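# Transfer 96-well plate from bench spot B1 to nest N1

## Task

Pick up the 96-well plate at bench spot B1 and place it in the raised nest N1. It counts as done only if it rests level within the nest's locator features and its cut-off corner (well A1) lies at the nest corner labelled A1. Then open the gripper and withdraw the arm(s) away from the plate.

## Robot and tools

ROBOT AND FRAME. Two arms, left_arm and right_arm, each ending in a parallel gripper. A gripper's fingers extend along its own +z axis and close along its own y axis; its reported position is the point between the finger pads, roughly 1 cm short of the tips. The world frame has its origin on the table surface midway between the arms, +z up, +x pointing out across the table, and left_arm on the +y side. The arm names do not refer to image sides. Looking from behind the arms, B1 is the bench spot on the left and the raised nest N1 is on the right. The plate has one clipped corner; that is well A1. Arm bases may be tilted; any base mounting plates and the metal frame behind the arms are fixed obstacles.

EXECUTE_ACTIONS. Argument actions: a list of actions, run in order. Each action is a table of up to 15 rows; each row lasts one control step (1/30 s), and if fewer than 15 rows are given the final row repeats to fill 15 steps. A row is one flat list of 14 numbers covering both arms, each in [-1, 1]: left_arm dx, dy, dz, rx, ry, rz, opening, then right_arm in the same order. dx..rz are an offset, expressed in that gripper's own axes, from the gripper's measured pose at the start of the action (for a call's first action, the last pose a result reported). Every row refers back to that same start pose; rows do not add up. Scale: 1.0 equals 0.6 m of translation or 180 degrees; rx, ry, rz form a single rotation vector. opening is absolute, not an offset: +1 fully open (0.094 m), -1 closed. An empty list just returns the current state and images.

LIMITS ON MOTION. Every step, the commanded pose is trimmed to within 70 mm and 16 degrees of the measured pose, so a distant target can take several actions; after an action the arm continues at most to its last trimmed pose, so send the remainder next. Joint friction can leave the gripper up to about 31 mm short, and tiny commands may not move it. If position and orientation cannot both be met, position wins. Elbows stop just before full extension. Joint ranges (rad), base to gripper: waist -2.618 to 3.054, shoulder 0.000 to 3.142, elbow 0.000 to 3.142, wrist pitch -1.571 to 1.571, wrist yaw -1.571 to 1.571, wrist roll -2.094 to 2.094.

MOVE. Argument target: one 14-number row laid out as above, offsets in gripper axes from the pose shown in the latest result, opening absolute (sent when the move begins). Each gripper follows a straight line toward its target; both arms finish together, over 0.5 to 10 s (cut off at 10 s). speed: top path speed in m/s, 0.002 to 0.5, default 0.25; rotation is capped at twice that in rad/s. Paths ignore obstacles and the other arm, grippers can lag, drift or overshoot speed, especially near full reach. Faster contact and targets set deeper past contact mean harder impacts. blocking=false returns after 0.5 s while motion continues; before any further actions or moves, call wait or stop. The result adds a move: line giving the ending (done, off_target, moving, held, fault; an arm not named is done) and limits (paced = pose was clipped; held = a check blocked some steps, after which the arm may speed up), plus each gripper's distance from its target.

WAIT: seconds, 0 to 10; arms keep their last command and a running move continues. STOP: no arguments; brakes a running move (needs braking distance; fingers keep moving). ZOOM_IMAGE: camera (cam_high, cam_low, cam_left_wrist, cam_right_wrist) and region [x0, y0, x1, y1] in pixels from the top-left, at most 504 by 504. FINISHED_SCENE: scene, the number of the current scene; irreversible, and the goal must already hold and remain so.

RESULTS. The state line gives each gripper's end_effector_position (m) and end_effector_quat_wxyz in the world frame; printed positions can be off, more at long reach. Hand target lines show where the controller is currently driving each gripper. Action calls also list positions at some steps, with HELD marking steps where an arm's command was held back. grip_measured is finger opening on the command scale; the last Joint positions value is the opening in metres (readings may be off by about 1 mm). Joint torques are raw drive outputs, nonzero even in free air. 'pose unreachable' means the clearance check altered or blocked the named arm's command; 'too close' concerns arm/mount proximity. FAULT lines report an arm stop. Images arrive in the order cam_high, cam_low, cam_left_wrist, cam_right_wrist, all 504x504; calibration (K, distortion, T_world_to_cam) is provided and may be slightly off.

GRIPPING. To hold the plate, keep commanding an opening about 0.03 below grip_measured; a smaller gap grips more gently. Pads exert roughly 50 to 62 N each, less on thin parts.

WHAT TO AVOID. A drop of a few millimetres when setting the plate down is fine; a long fall at any moment fails. Never push or knock anything off the table. Keep the arms from striking or pressing on each other. Avoid slams, hard hits and very hard pushes; offsets are taken from the measured pose, so repeating a small offset into a rigid surface does not press harder, but into something yielding it does. Loose objects may occasionally be nudged by outside pushes. To keep an idle arm still, in a reply's first call command the offset back to its desired pose and zeros afterwards, with its proper opening. Holding loads heats motors: MOTOR HOT warns at 75 °C, 90 °C stops that arm for 10 s, 100 °C makes the arm and gripper go limp and drop. Move smoothly and efficiently.

Each tool is called after "Call:" by a JSON object that holds its "op" and its "data".

## Session

Call:
{"op": "execute_actions", "data": {"actions": []}}

Scene clock: 0.00 s.
left_arm: end_effector_position=(+0.2515, +0.1900, +0.2382) grip_measured=+1.000 end_effector_quat_wxyz=(+0.327, -0.451, +0.822, -0.115) | right_arm: end_effector_position=(+0.5903, -0.2126, +0.2569) grip_measured=+1.000 end_effector_quat_wxyz=(+0.200, +0.558, +0.762, +0.261)
Joint positions: left_arm=[-0.964  1.076  1.2   -1.253 -0.574 -1.694  0.094] | right_arm=[ 0.122  2.223  2.51  -1.197 -0.114  1.404  0.094]
Joint velocities: left_arm=[ 0.012  0.002 -0.012 -0.022 -0.051  0.007  0.   ] | right_arm=[-0.002  0.002 -0.007 -0.066 -0.051  0.11   0.   ]
Joint torques (N m, as the arm reports them, + toward a larger angle): no reading
Hand target (left_arm): +0.252, +0.190, +0.238; +0.327, -0.451, +0.822, -0.115
Hand target (right_arm): +0.590, -0.213, +0.257; +0.200, +0.558, +0.762, +0.261

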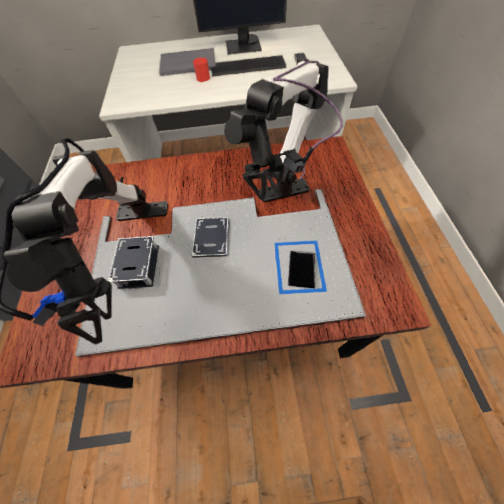

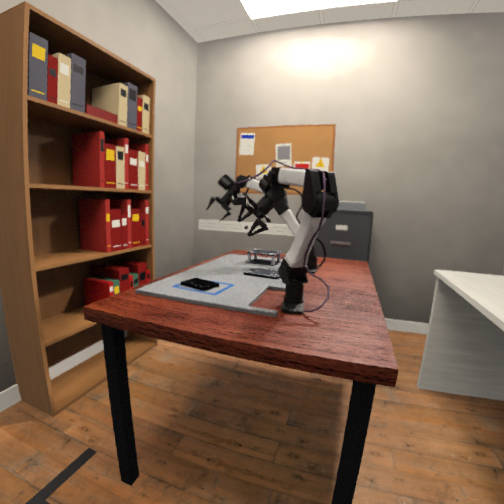

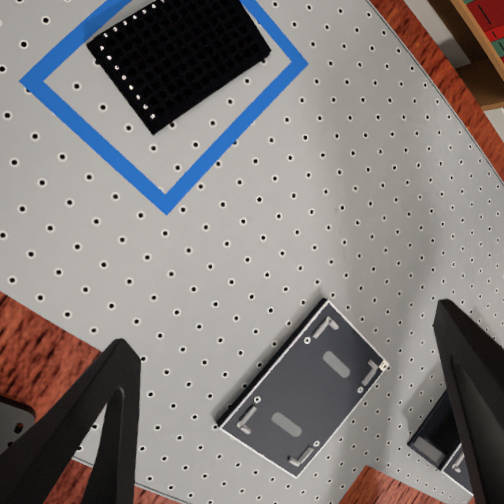

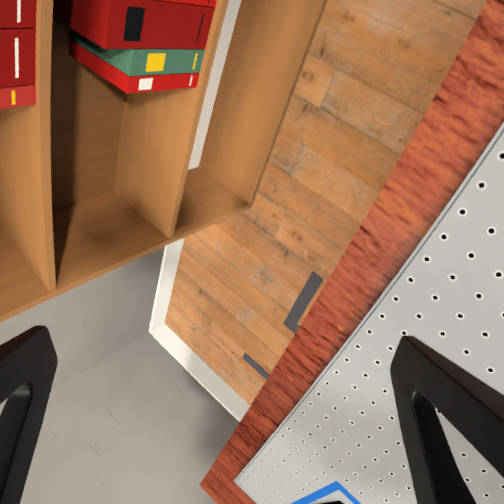

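Call:
{"op": "zoom_image", "data": {"camera": "cam_high", "region": [90, 200, 350, 320]}}

Call:
{"op": "zoom_image", "data": {"camera": "cam_high", "region": [95, 220, 175, 300]}}

Call:
{"op": "zoom_image", "data": {"camera": "cam_high", "region": [265, 230, 335, 300]}}

Call:
{"op": "zoom_image", "data": {"camera": "cam_low", "region": [140, 230, 320, 320]}}

Region (90, 200, 350, 320) of cam_high's 504x504 image, scaled by 1.938, with more detail than that image has; it fills the top 233 rows of this view, and the rest is white.

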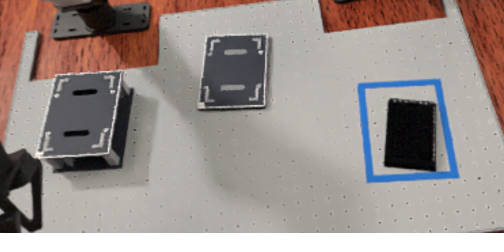

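Region (95, 220, 175, 300) of cam_high's 504x504 image, scaled by 6.300, with more detail than that image has.

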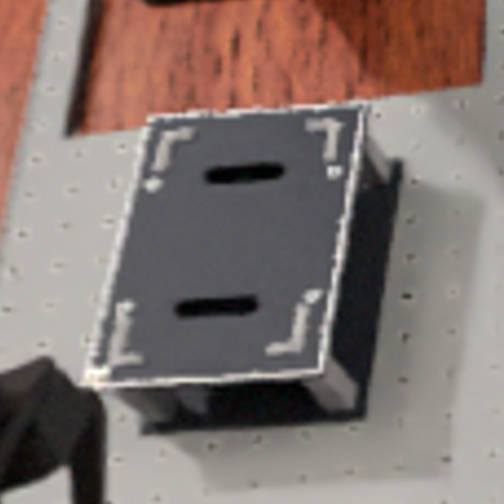

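Region (265, 230, 335, 300) of cam_high's 504x504 image, scaled by 7.200, with more detail than that image has.

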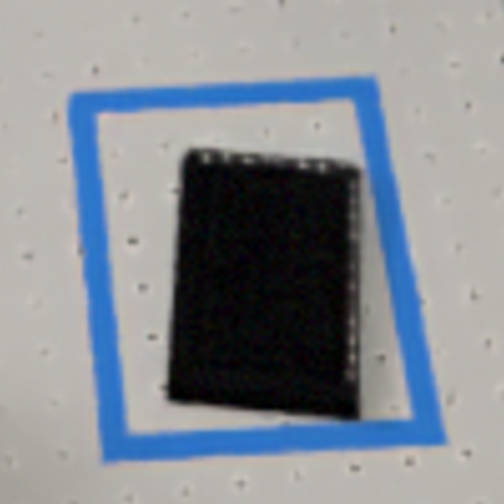

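Region (140, 230, 320, 320) of cam_low's 504x504 image, scaled by 2.800, with more detail than that image has.

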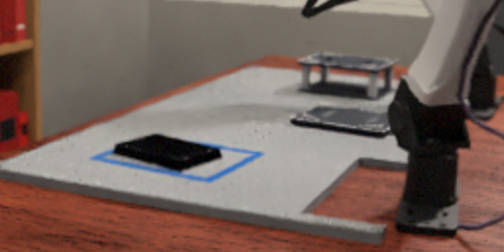

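Call:
{"op": "move", "data": {"target": [-0.1227,0.0562,0.2932,-0.0514,0.2346,0.3797,1,0.0555,-0.5177,-0.1838,0.1807,0.1385,-0.3863,1], "speed": 0.35}}

Scene clock: 111.40 s.
left_arm: end_effector_position=(+0.3705, +0.2798, +0.1244) grip_measured=+1.000 end_effector_quat_wxyz=(+0.007, +0.116, +0.993, -0.011) | right_arm: end_effector_position=(+0.2877, -0.2721, +0.1459) grip_measured=+1.000 end_effector_quat_wxyz=(-0.001, +0.015, +1.000, +0.010)
Joint positions: left_arm=[-0.161  1.817  1.58  -1.321  0.023  0.212  0.094] | right_arm=[ 0.07   1.457  1.28  -1.394 -0.02   0.078  0.094]
Joint velocities: left_arm=[ 0.007 -0.012 -0.012 -0.022 -0.007 -0.051  0.   ] | right_arm=[-0.012  0.017 -0.017 -0.051 -0.007 -0.007  0.   ]
Joint torques (N m, as the arm reports them, + toward a larger angle): left_arm=[ 0.19 -8.06  9.31  0.42 -0.06 -0.03] | right_arm=[ 1.38 -5.67  4.72  0.39  0.18 -0.19]
Hand target (left_arm): +0.370, +0.285, +0.126; +0.001, +0.117, +0.993, -0.006
Hand target (right_arm): +0.283, -0.272, +0.146; -0.001, +0.004, +1.000, +0.004
Off the commanded pose (left_arm): 0.009 m, 2 deg.
Off the commanded pose (right_arm): 0.007 m, 2 deg.
move: done
camera_calibration (this result's frames):
cam_left_wrist: T_world_to_cam=[[-0.431317, -0.902188, 0.00467292, 0.420134], [-0.66541, 0.321608, 0.673645, 0.106278], [-0.609258, 0.287445, -0.73904, 0.342283], [0, 0, 0, 1]] pos_world=[0.460468, 0.246473, 0.179404]
cam_right_wrist: T_world_to_cam=[[0.0281795, -0.999589, 0.00518515, -0.285207], [-0.851446, -0.021285, 0.52401, 0.193635], [-0.523685, -0.0191812, -0.851696, 0.365033], [0, 0, 0, 1]] pos_world=[0.364069, -0.273966, 0.21091]

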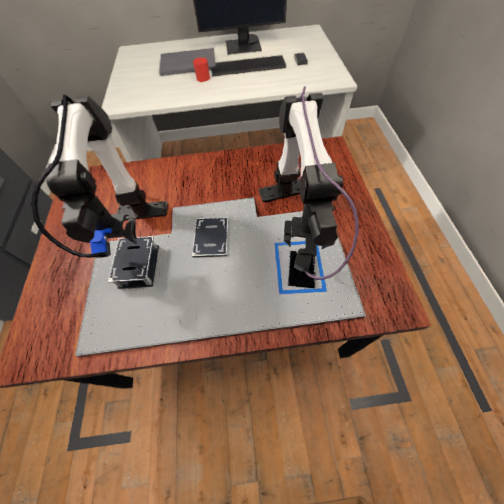

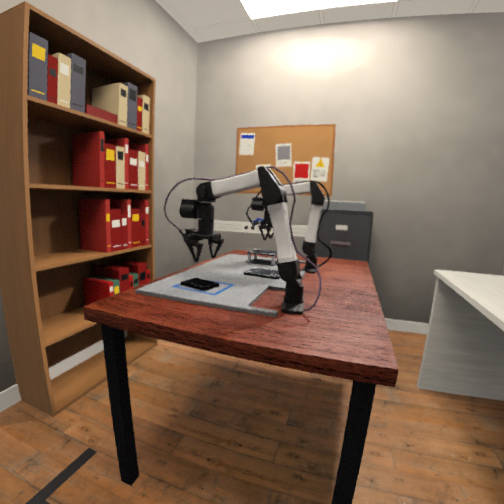

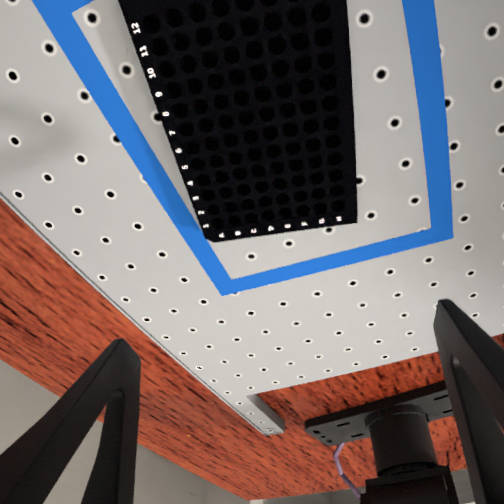

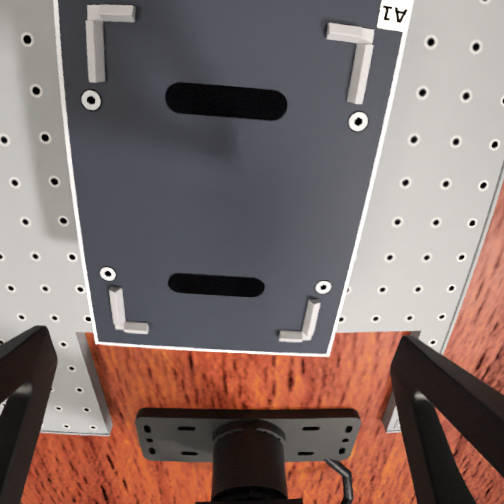

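Call:
{"op": "zoom_image", "data": {"camera": "cam_right_wrist", "region": [50, 0, 430, 140]}}

Call:
{"op": "zoom_image", "data": {"camera": "cam_right_wrist", "region": [80, 250, 350, 370]}}

Call:
{"op": "zoom_image", "data": {"camera": "cam_left_wrist", "region": [110, 0, 380, 270]}}

Region (50, 0, 430, 140) of cam_right_wrist's 504x504 image, scaled by 1.326, with more detail than that image has; it fills the top 186 rows of this view, and the rest is white.

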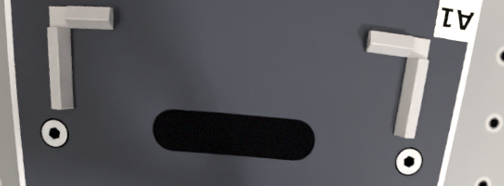

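Region (80, 250, 350, 370) of cam_right_wrist's 504x504 image, scaled by 1.867, with more detail than that image has.

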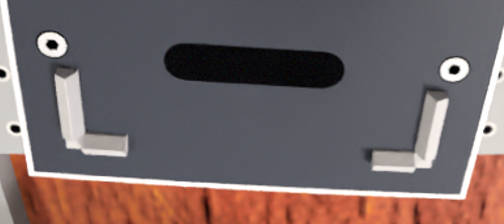

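Region (110, 0, 380, 270) of cam_left_wrist's 504x504 image, scaled by 1.867, with more detail than that image has.

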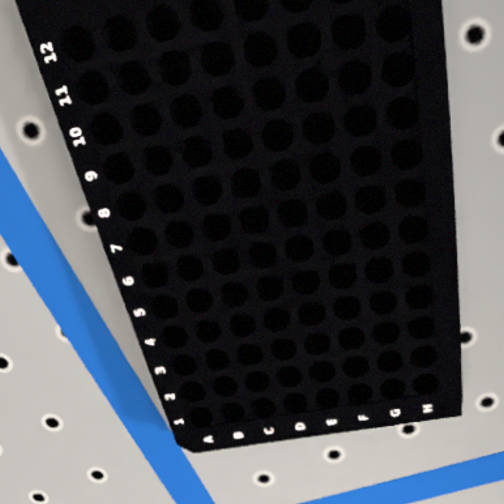

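Call:
{"op": "move", "data": {"target": [-0.0435,0.0027,0.1323,-0.0064,0.0053,0.0078,1,0,0,0,0,0,0,1], "speed": 0.15}}

Scene clock: 162.67 s.
left_arm: end_effector_position=(+0.3982, +0.2757, +0.0528) grip_measured=+1.000 end_effector_quat_wxyz=(+0.002, +0.125, +0.992, -0.005) | right_arm: end_effector_position=(+0.2877, -0.2723, +0.1459) grip_measured=+1.000 end_effector_quat_wxyz=(-0.001, +0.014, +1.000, +0.009)
Joint positions: left_arm=[-0.177  1.965  1.49  -1.093  0.01   0.215  0.094] | right_arm=[ 0.07   1.457  1.28  -1.394 -0.019  0.076  0.094]
Joint velocities: left_arm=[-0.017  0.022  0.007  0.051 -0.022 -0.007  0.   ] | right_arm=[ 0.012 -0.002  0.002 -0.037 -0.11  -0.022  0.   ]
Joint torques (N m, as the arm reports them, + toward a larger angle): left_arm=[-1.17 -9.63  5.97  0.78 -0.06 -0.17] | right_arm=[ 0.56 -4.3   6.05  0.42  0.04 -0.08]
Hand target (left_arm): +0.398, +0.274, +0.046; +0.000, +0.128, +0.992, +0.000
Hand target (right_arm): +0.288, -0.272, +0.146; -0.001, +0.015, +1.000, +0.010
Off the commanded pose (left_arm): 0.008 m, 1 deg.
Off the commanded pose (right_arm): 0.000 m, 0 deg.
move: done
camera_calibration (this result's frames):
cam_left_wrist: T_world_to_cam=[[-0.447667, -0.894194, -0.00336874, 0.433471], [-0.653586, 0.324634, 0.683694, 0.168171], [-0.610261, 0.308269, -0.729761, 0.301542], [0, 0, 0, 1]] pos_world=[0.487984, 0.240057, 0.106537]
cam_right_wrist: T_world_to_cam=[[0.0300854, -0.99953, 0.00594705, -0.285981], [-0.851443, -0.0225105, 0.523964, 0.193311], [-0.523584, -0.0208272, -0.85172, 0.364558], [0, 0, 0, 1]] pos_world=[0.364074, -0.273902, 0.210914]

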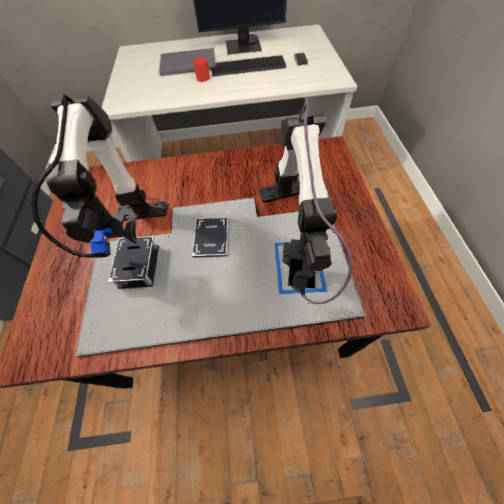

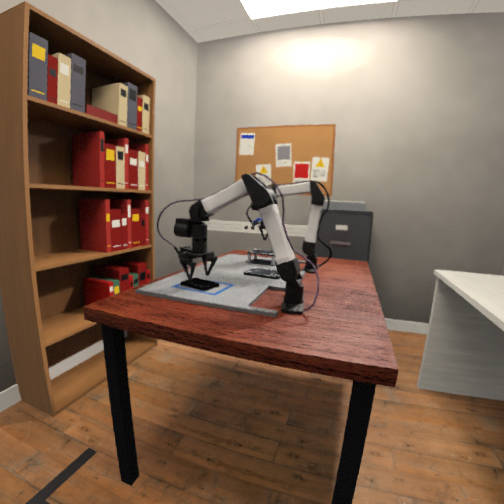

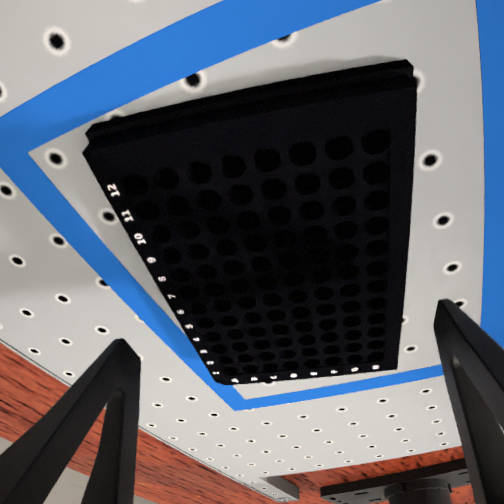

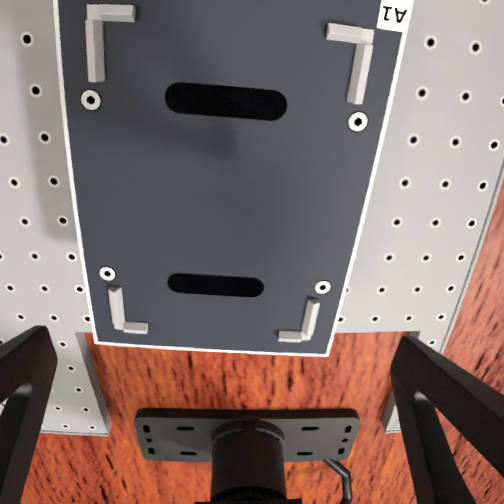

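Call:
{"op": "zoom_image", "data": {"camera": "cam_left_wrist", "region": [70, 50, 470, 400]}}

Region (70, 50, 470, 400) of cam_left_wrist's 504x504 image, scaled by 1.260, with more detail than that image has; it fills the top 441 rows of this view, and the rest is white.

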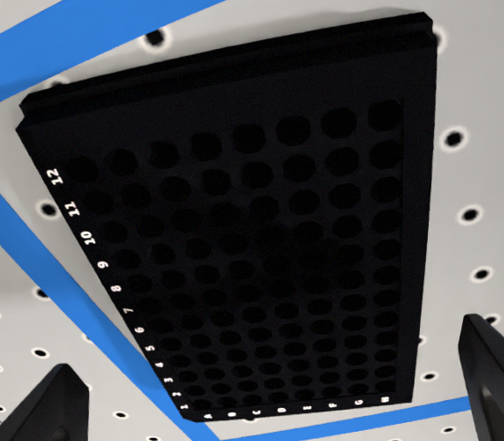

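Call:
{"op": "move", "data": {"target": [0,-0.003,0.060,-0.003,0.001,0.003,1,0,0,0,0,0,0,1], "speed": 0.06}}

Scene clock: 198.40 s.
left_arm: end_effector_position=(+0.4001, +0.2757, +0.0255) grip_measured=+1.000 end_effector_quat_wxyz=(+0.006, +0.125, +0.992, -0.005) | right_arm: end_effector_position=(+0.2877, -0.2723, +0.1459) grip_measured=+1.000 end_effector_quat_wxyz=(-0.001, +0.014, +1.000, +0.009)
Joint positions: left_arm=[-0.177  1.994  1.419 -0.985  0.01   0.215  0.094] | right_arm=[ 0.07   1.457  1.28  -1.394 -0.019  0.076  0.094]
Joint velocities: left_arm=[-0.007 -0.002 -0.007 -0.051 -0.095 -0.081  0.   ] | right_arm=[-0.017 -0.002  0.012  0.037 -0.051 -0.081  0.   ]
Joint torques (N m, as the arm reports them, + toward a larger angle): left_arm=[-1.2  -9.49  5.75  0.79 -0.05 -0.13] | right_arm=[ 0.58 -4.28  6.08  0.42  0.05 -0.1 ]
Hand target (left_arm): +0.398, +0.274, +0.017; +0.001, +0.130, +0.992, -0.000
Hand target (right_arm): +0.288, -0.272, +0.146; -0.001, +0.014, +1.000, +0.009
Off the commanded pose (left_arm): 0.009 m, 1 deg.
Off the commanded pose (right_arm): 0.000 m, 0 deg.
move: done
camera_calibration (this result's frames):
cam_left_wrist: T_world_to_cam=[[-0.447627, -0.894195, -0.00670081, 0.434273], [-0.659039, 0.324826, 0.678348, 0.190451], [-0.604399, 0.308063, -0.73471, 0.280655], [0, 0, 0, 1]] pos_world=[0.489535, 0.240002, 0.0799174]
cam_right_wrist: T_world_to_cam=[[0.0300854, -0.99953, 0.00594705, -0.285981], [-0.851443, -0.0225105, 0.523964, 0.193311], [-0.523584, -0.0208272, -0.85172, 0.364558], [0, 0, 0, 1]] pos_world=[0.364074, -0.273902, 0.210914]

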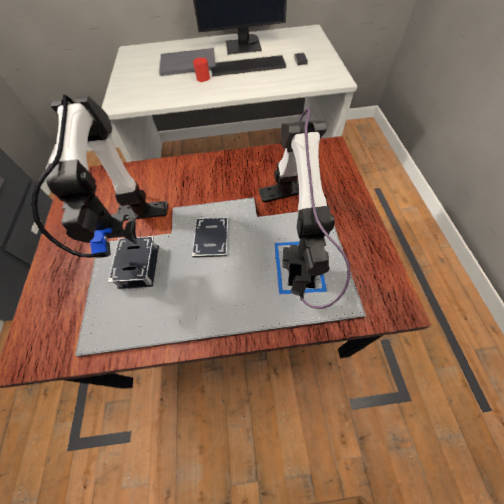

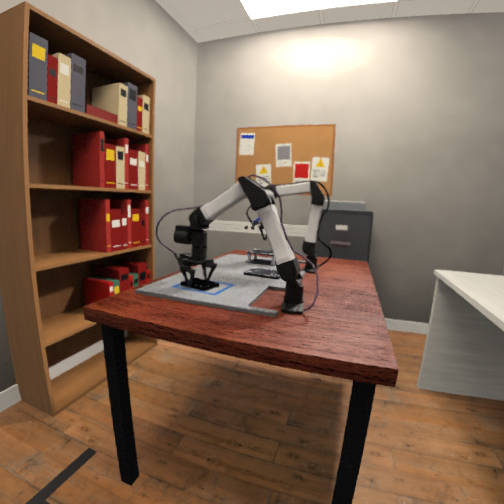

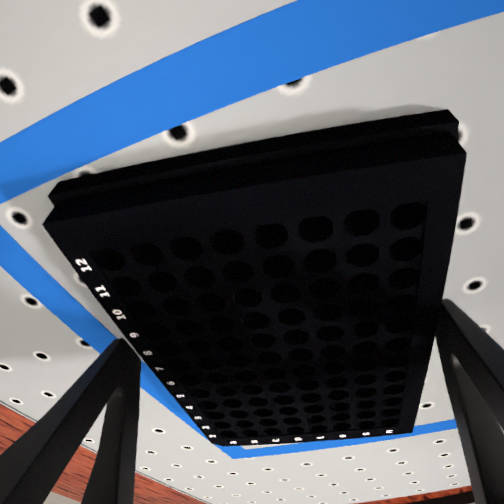

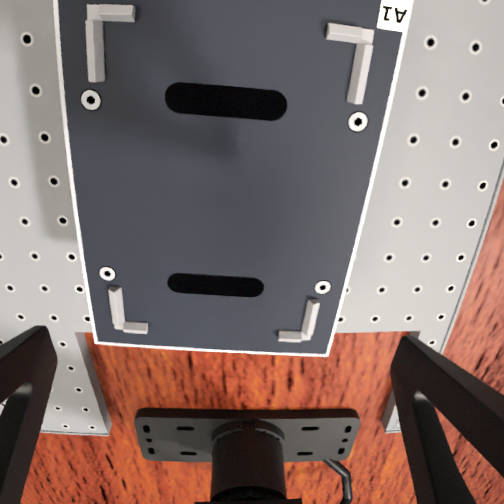

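Call:
{"op": "zoom_image", "data": {"camera": "cam_left_wrist", "region": [380, 250, 504, 400]}}

Call:
{"op": "zoom_image", "data": {"camera": "cam_low", "region": [160, 240, 250, 310]}}

Region (380, 250, 504, 400) of cam_left_wrist's 504x504 image, scaled by 3.360, with more detail than that image has; it fills the left 417 columns of this view, and the rest is white.

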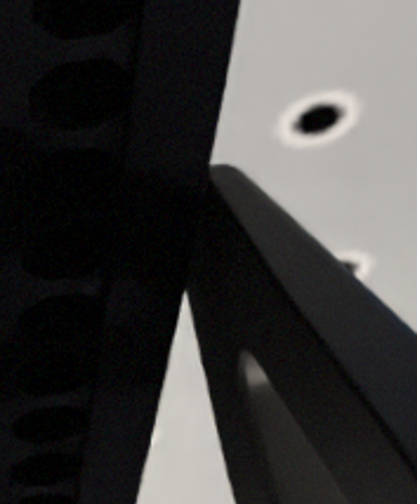

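Region (160, 240, 250, 310) of cam_low's 504x504 image, scaled by 5.600, with more detail than that image has.

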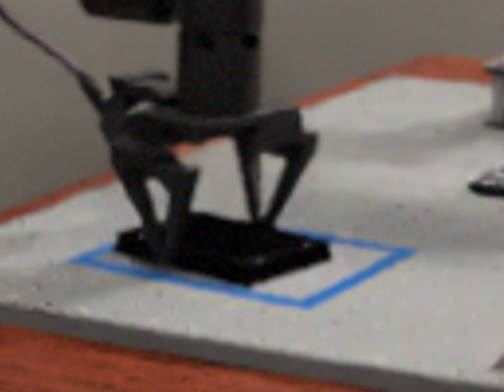

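Call:
{"op": "move", "data": {"target": [0.003,-0.003,0.0225,-0.003,0.003,0.003,1,0,0,0,0,0,0,1], "speed": 0.04}}

Scene clock: 207.70 s.
left_arm: end_effector_position=(+0.4009, +0.2757, +0.0226) grip_measured=+1.000 end_effector_quat_wxyz=(+0.010, +0.125, +0.992, -0.004) | right_arm: end_effector_position=(+0.2877, -0.2723, +0.1459) grip_measured=+1.000 end_effector_quat_wxyz=(-0.001, +0.014, +1.000, +0.009)
Joint positions: left_arm=[-0.177  1.994  1.407 -0.965  0.01   0.215  0.094] | right_arm=[ 0.07   1.457  1.28  -1.394 -0.019  0.076  0.094]
Joint velocities: left_arm=[ 0.002 -0.007  0.007  0.037 -0.022  0.066  0.   ] | right_arm=[-0.002  0.012 -0.007 -0.022 -0.007  0.022  0.   ]
Joint torques (N m, as the arm reports them, + toward a larger angle): left_arm=[-1.19 -9.    5.5   0.76 -0.05 -0.11] | right_arm=[ 0.57 -4.3   6.07  0.41  0.05 -0.1 ]
Hand target (left_arm): +0.398, +0.275, +0.012; +0.002, +0.130, +0.992, +0.001
Hand target (right_arm): +0.288, -0.272, +0.146; -0.001, +0.014, +1.000, +0.009
Off the commanded pose (left_arm): 0.011 m, 1 deg.
Off the commanded pose (right_arm): 0.000 m, 0 deg.
move: off_target (left_arm)
camera_calibration (this result's frames):
cam_left_wrist: T_world_to_cam=[[-0.447561, -0.894197, -0.010062, 0.434677], [-0.663946, 0.324737, 0.673589, 0.194987], [-0.599053, 0.308152, -0.739038, 0.276915], [0, 0, 0, 1]] pos_world=[0.489892, 0.240035, 0.077684]
cam_right_wrist: T_world_to_cam=[[0.0300854, -0.99953, 0.00594705, -0.285981], [-0.851443, -0.0225105, 0.523964, 0.193311], [-0.523584, -0.0208272, -0.85172, 0.364558], [0, 0, 0, 1]] pos_world=[0.364074, -0.273902, 0.210914]

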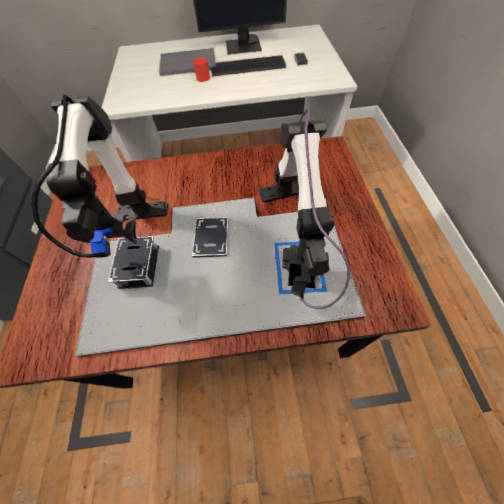

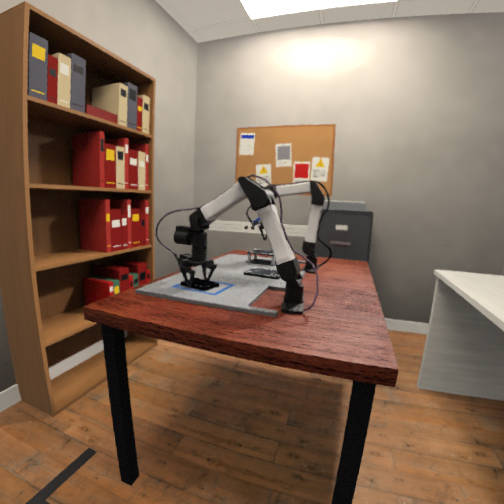

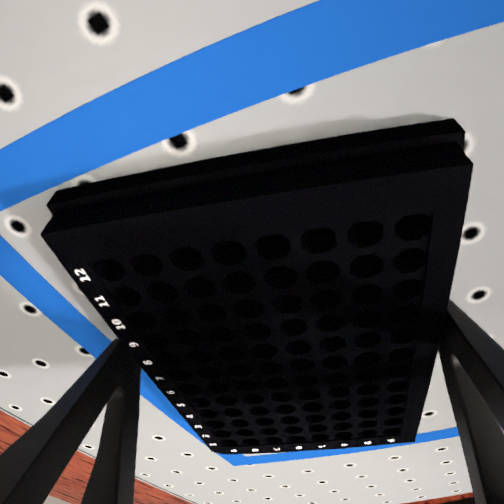

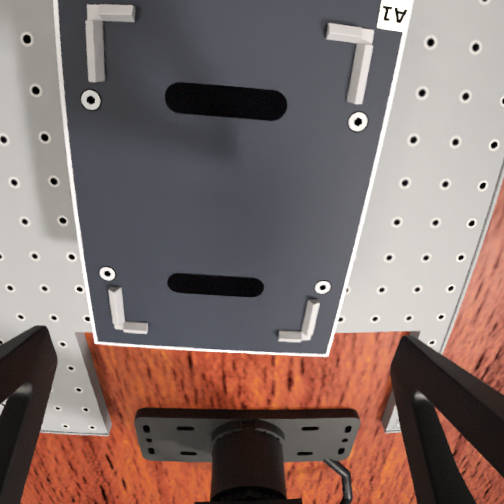

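Call:
{"op": "move", "data": {"target": [0,0,0.008,0,0,0,0.72,0,0,0,0,0,0,1], "speed": 0.04}}

Scene clock: 219.87 s.
left_arm: end_effector_position=(+0.4014, +0.2757, +0.0226) grip_measured=+0.746 end_effector_quat_wxyz=(+0.011, +0.125, +0.992, -0.004) | right_arm: end_effector_position=(+0.2877, -0.2723, +0.1459) grip_measured=+1.000 end_effector_quat_wxyz=(-0.001, +0.014, +1.000, +0.009)
Joint positions: left_arm=[-0.177  1.994  1.407 -0.963  0.01   0.215  0.082] | right_arm=[ 0.07   1.457  1.28  -1.394 -0.019  0.076  0.094]
Joint velocities: left_arm=[ 0.017 -0.002 -0.007  0.051  0.037  0.007 -0.001] | right_arm=[ 0.002 -0.007  0.002  0.007 -0.007 -0.037  0.   ]
Joint torques (N m, as the arm reports them, + toward a larger angle): left_arm=[-0.49 -9.82  6.45  0.75  0.05 -0.12] | right_arm=[ 0.55 -4.31  6.06  0.42  0.05 -0.1 ]
Hand target (left_arm): +0.401, +0.276, +0.018; +0.010, +0.125, +0.992, -0.004
Hand target (right_arm): +0.288, -0.272, +0.146; -0.001, +0.014, +1.000, +0.009
Off the commanded pose (left_arm): 0.005 m, 0 deg.
Off the commanded pose (right_arm): 0.000 m, 0 deg.
move: done
camera_calibration (this result's frames):
cam_left_wrist: T_world_to_cam=[[-0.447534, -0.894197, -0.011202, 0.434946], [-0.66524, 0.32452, 0.672415, 0.195883], [-0.597636, 0.30838, -0.74009, 0.276581], [0, 0, 0, 1]] pos_world=[0.490257, 0.240067, 0.077852]
cam_right_wrist: T_world_to_cam=[[0.0300854, -0.99953, 0.00594705, -0.285981], [-0.851443, -0.0225105, 0.523964, 0.193311], [-0.523584, -0.0208272, -0.85172, 0.364558], [0, 0, 0, 1]] pos_world=[0.364074, -0.273902, 0.210914]

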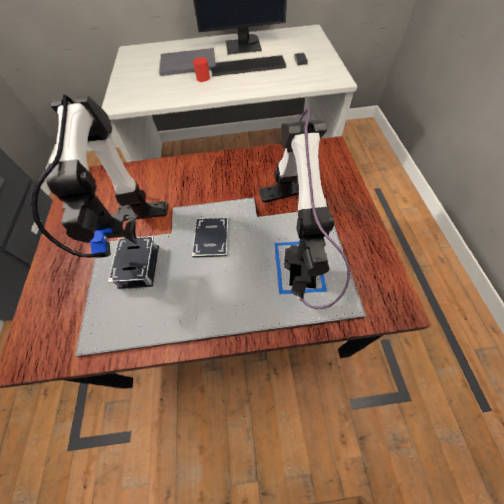

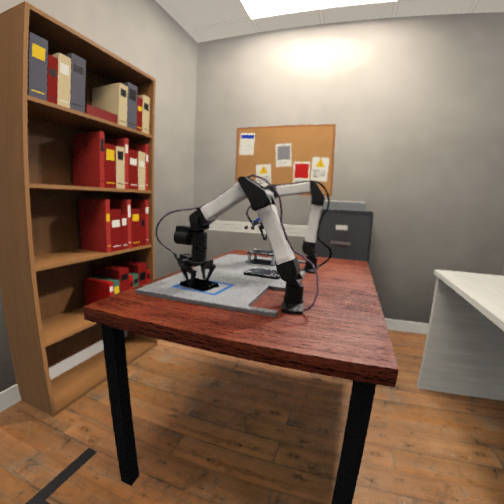

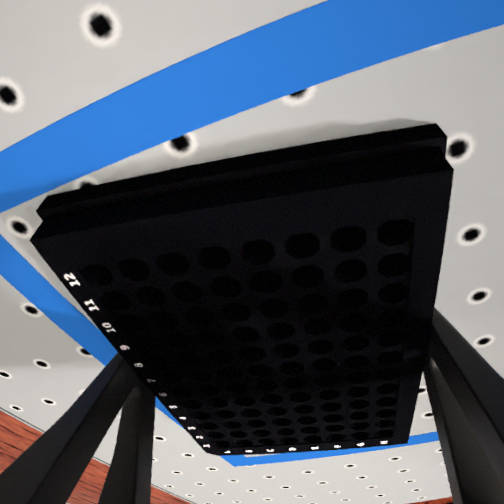

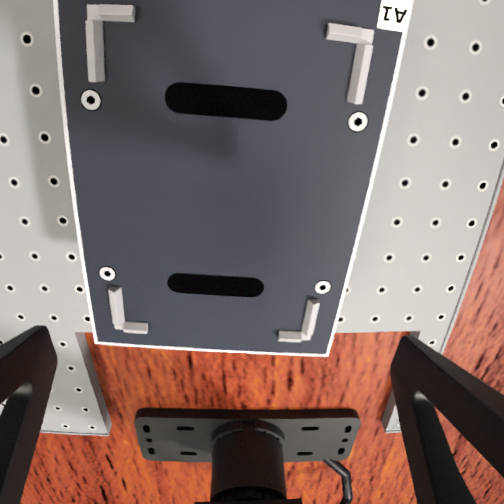

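Call:
{"op": "move", "data": {"target": [0,0,-0.06,0,0,0,0.71,0,0,0,0,0,0,1], "speed": 0.1}}

Scene clock: 235.33 s.
left_arm: end_effector_position=(+0.3994, +0.2758, +0.0508) grip_measured=+0.746 end_effector_quat_wxyz=(+0.008, +0.125, +0.992, -0.004) | right_arm: end_effector_position=(+0.2877, -0.2723, +0.1459) grip_measured=+1.000 end_effector_quat_wxyz=(-0.001, +0.014, +1.000, +0.009)
Joint positions: left_arm=[-0.177  1.961  1.477 -1.072  0.01   0.215  0.082] | right_arm=[ 0.07   1.457  1.28  -1.394 -0.019  0.076  0.094]
Joint velocities: left_arm=[ 0.027  0.002 -0.012 -0.081 -0.007 -0.022  0.   ] | right_arm=[-0.007 -0.007  0.002 -0.081  0.007 -0.037  0.   ]
Joint torques (N m, as the arm reports them, + toward a larger angle): left_arm=[ -0.5  -10.96   9.15   0.41   0.05  -0.11] | right_arm=[ 0.55 -4.32  6.06  0.42  0.05 -0.1 ]
Hand target (left_arm): +0.400, +0.276, +0.058; +0.011, +0.125, +0.992, -0.004
Hand target (right_arm): +0.288, -0.272, +0.146; -0.001, +0.014, +1.000, +0.009
Off the commanded pose (left_arm): 0.008 m, 0 deg.
Off the commanded pose (right_arm): 0.000 m, 0 deg.
move: done
camera_calibration (this result's frames):
cam_left_wrist: T_world_to_cam=[[-0.447591, -0.894195, -0.00882245, 0.434367], [-0.661384, 0.324385, 0.676273, 0.173931], [-0.601858, 0.308529, -0.736598, 0.297749], [0, 0, 0, 1]] pos_world=[0.488657, 0.240124, 0.105528]
cam_right_wrist: T_world_to_cam=[[0.0300854, -0.99953, 0.00594705, -0.285981], [-0.851443, -0.0225105, 0.523964, 0.193311], [-0.523584, -0.0208272, -0.85172, 0.364558], [0, 0, 0, 1]] pos_world=[0.364074, -0.273902, 0.210914]

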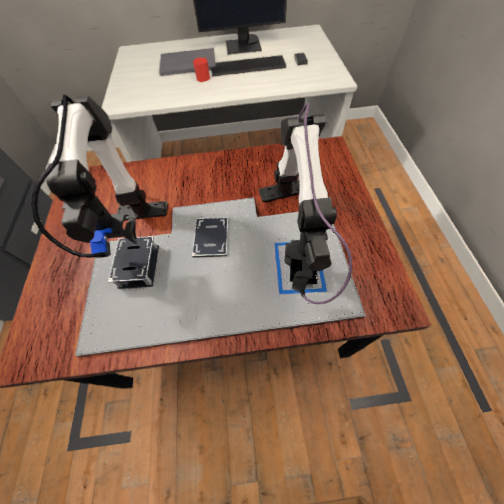

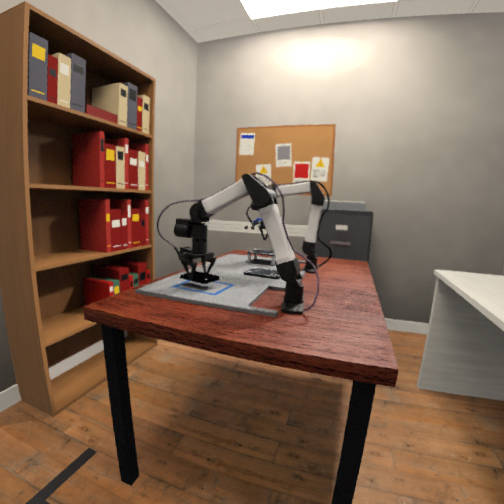

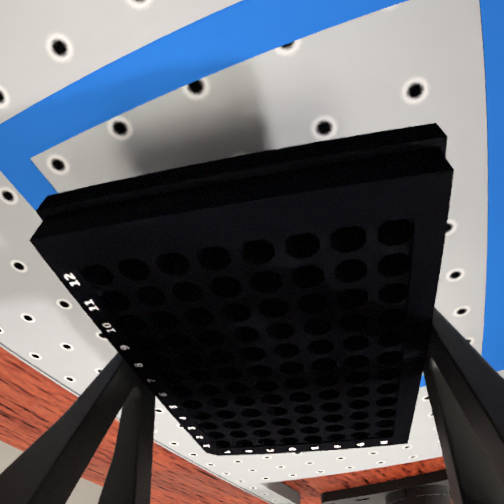

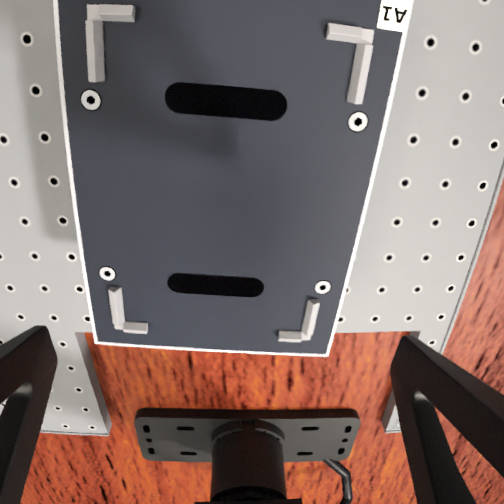

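Call:
{"op": "move", "data": {"target": [-0.0581,-0.4252,0.0133,0.007,0.0025,0.42,0.71,-0.0857,0.0562,0.011,0.005,0.003,-0.42,1], "speed": 0.3}}

Scene clock: 254.50 s.
left_arm: end_effector_position=(+0.3673, +0.0250, +0.0414) grip_measured=+0.746 end_effector_quat_wxyz=(+0.004, +0.702, +0.712, -0.004) | right_arm: end_effector_position=(+0.3324, -0.2428, +0.1395) grip_measured=+1.000 end_effector_quat_wxyz=(-0.007, -0.594, +0.805, +0.008)
Joint positions: left_arm=[-0.806  2.209  1.817 -1.171  0.01   0.892  0.082] | right_arm=[ 0.171  1.654  1.448 -1.384 -0.007 -1.122  0.094]
Joint velocities: left_arm=[ 0.012  0.002  0.002 -0.037 -0.022  0.022 -0.   ] | right_arm=[-0.002 -0.002 -0.007  0.007 -0.095 -0.051  0.   ]
Joint torques (N m, as the arm reports them, + toward a larger angle): left_arm=[ -0.66 -11.18   9.35   0.32   0.07  -0.05] | right_arm=[ 1.32 -4.97  7.74  0.45  0.11 -0.21]
Hand target (left_arm): +0.367, +0.025, +0.041; -0.003, +0.707, +0.708, -0.003
Hand target (right_arm): +0.340, -0.241, +0.141; -0.001, -0.602, +0.799, -0.001
Off the commanded pose (left_arm): 0.007 m, 1 deg.
Off the commanded pose (right_arm): 0.008 m, 2 deg.
move: done
camera_calibration (this result's frames):
cam_left_wrist: T_world_to_cam=[[-0.980232, 0.197369, -0.0137896, 0.364224], [0.135479, 0.720382, 0.680217, -0.0623696], [0.144188, 0.664903, -0.732881, 0.0658068], [0, 0, 0, 1]] pos_world=[0.355986, -0.0707117, 0.0956759]
cam_right_wrist: T_world_to_cam=[[0.970886, -0.239499, 0.00460113, -0.385836], [-0.206348, -0.826434, 0.523858, -0.174281], [-0.121661, -0.509555, -0.851793, 0.130843], [0, 0, 0, 1]] pos_world=[0.354558, -0.169768, 0.204525]

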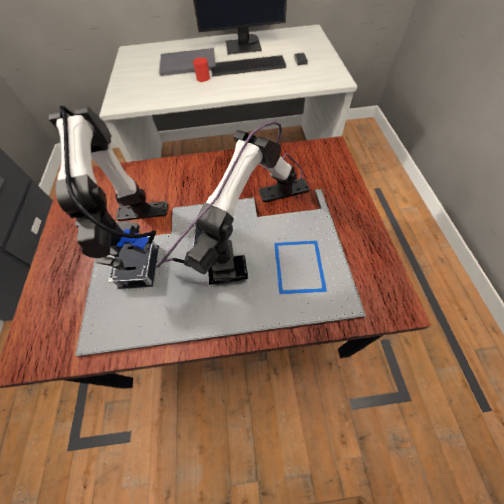

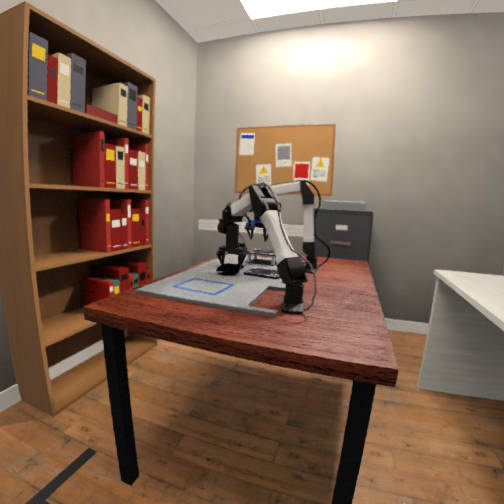

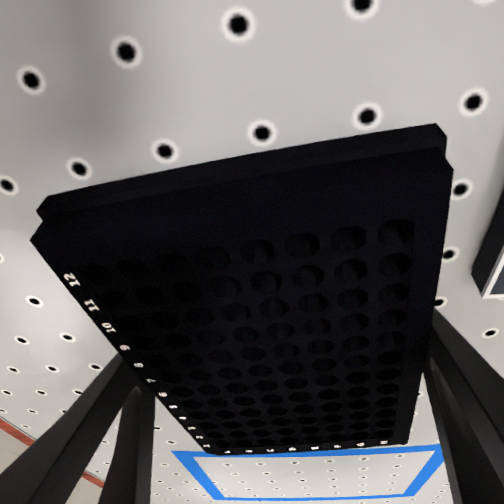

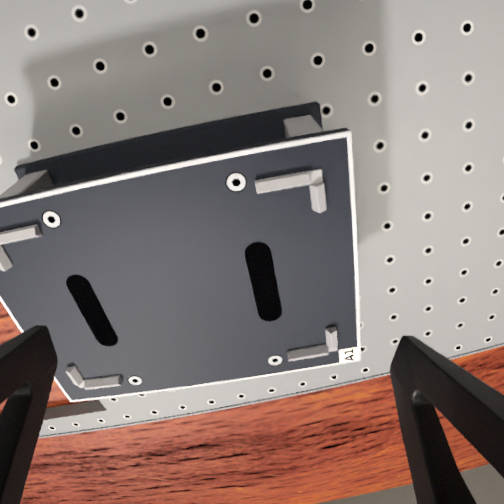

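Call:
{"op": "move", "data": {"target": [0,0.008,0.042,0,0,0,0.71,0,0,0,0,0,-0.03,1], "speed": 0.05}}

Scene clock: 279.90 s.
left_arm: end_effector_position=(+0.3715, +0.0217, +0.0255) grip_measured=+0.746 end_effector_quat_wxyz=(+0.008, +0.702, +0.712, -0.004) | right_arm: end_effector_position=(+0.3324, -0.2428, +0.1395) grip_measured=+1.000 end_effector_quat_wxyz=(-0.006, -0.626, +0.780, +0.008)
Joint positions: left_arm=[-0.806  2.236  1.796 -1.116  0.01   0.893  0.082] | right_arm=[ 0.171  1.654  1.448 -1.384 -0.007 -1.204  0.094]
Joint velocities: left_arm=[ 0.012 -0.017 -0.022  0.022  0.007  0.066  0.   ] | right_arm=[-0.012 -0.017  0.007  0.022  0.051 -0.037  0.   ]
Joint torques (N m, as the arm reports them, + toward a larger angle): left_arm=[  0.15 -11.64   5.85   0.72   0.1   -0.11] | right_arm=[ 0.54 -5.9   6.02  0.34  0.   -0.22]
Hand target (left_arm): +0.372, +0.025, +0.017; +0.004, +0.702, +0.712, -0.004
Hand target (right_arm): +0.332, -0.243, +0.139; -0.006, -0.631, +0.776, +0.008
Off the commanded pose (left_arm): 0.010 m, 0 deg.
Off the commanded pose (right_arm): 0.000 m, 1 deg.
move: done
camera_calibration (this result's frames):
cam_left_wrist: T_world_to_cam=[[-0.979826, 0.198783, -0.0206295, 0.368747], [0.132487, 0.723368, 0.677633, -0.04862], [0.149625, 0.66123, -0.735111, 0.0538157], [0, 0, 0, 1]] pos_world=[0.359697, -0.0737152, 0.0801141]
cam_right_wrist: T_world_to_cam=[[0.98736, -0.158425, 0.00464423, -0.37163], [-0.137482, -0.841524, 0.522433, -0.200637], [-0.0788583, -0.516468, -0.852667, 0.115059], [0, 0, 0, 1]] pos_world=[0.348422, -0.168292, 0.204652]

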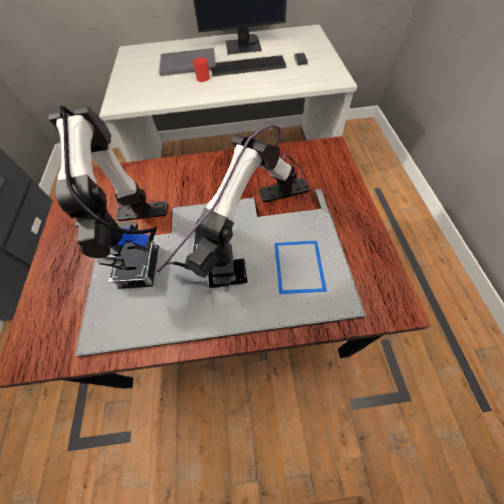

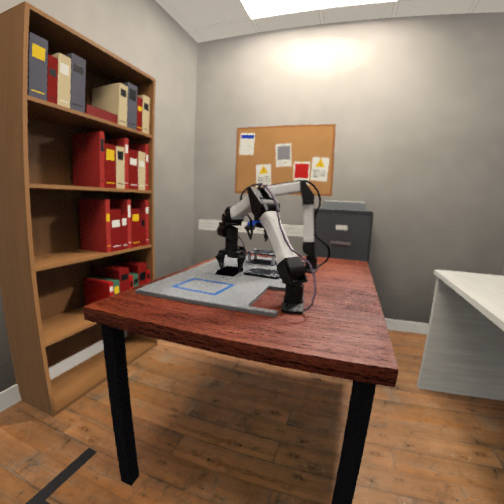

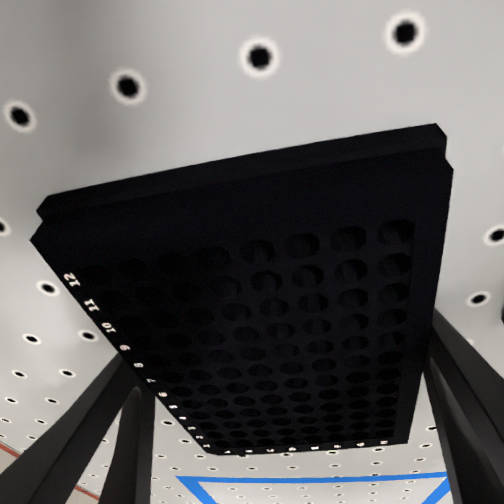

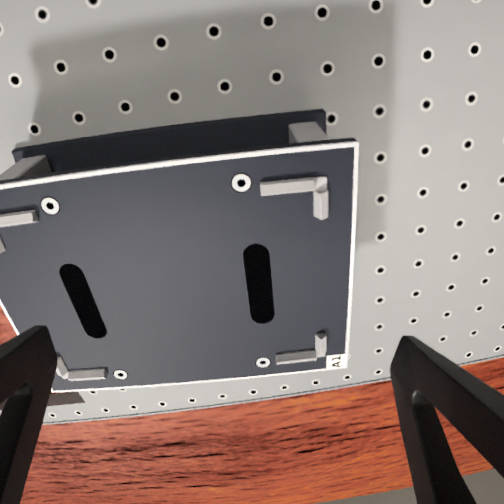

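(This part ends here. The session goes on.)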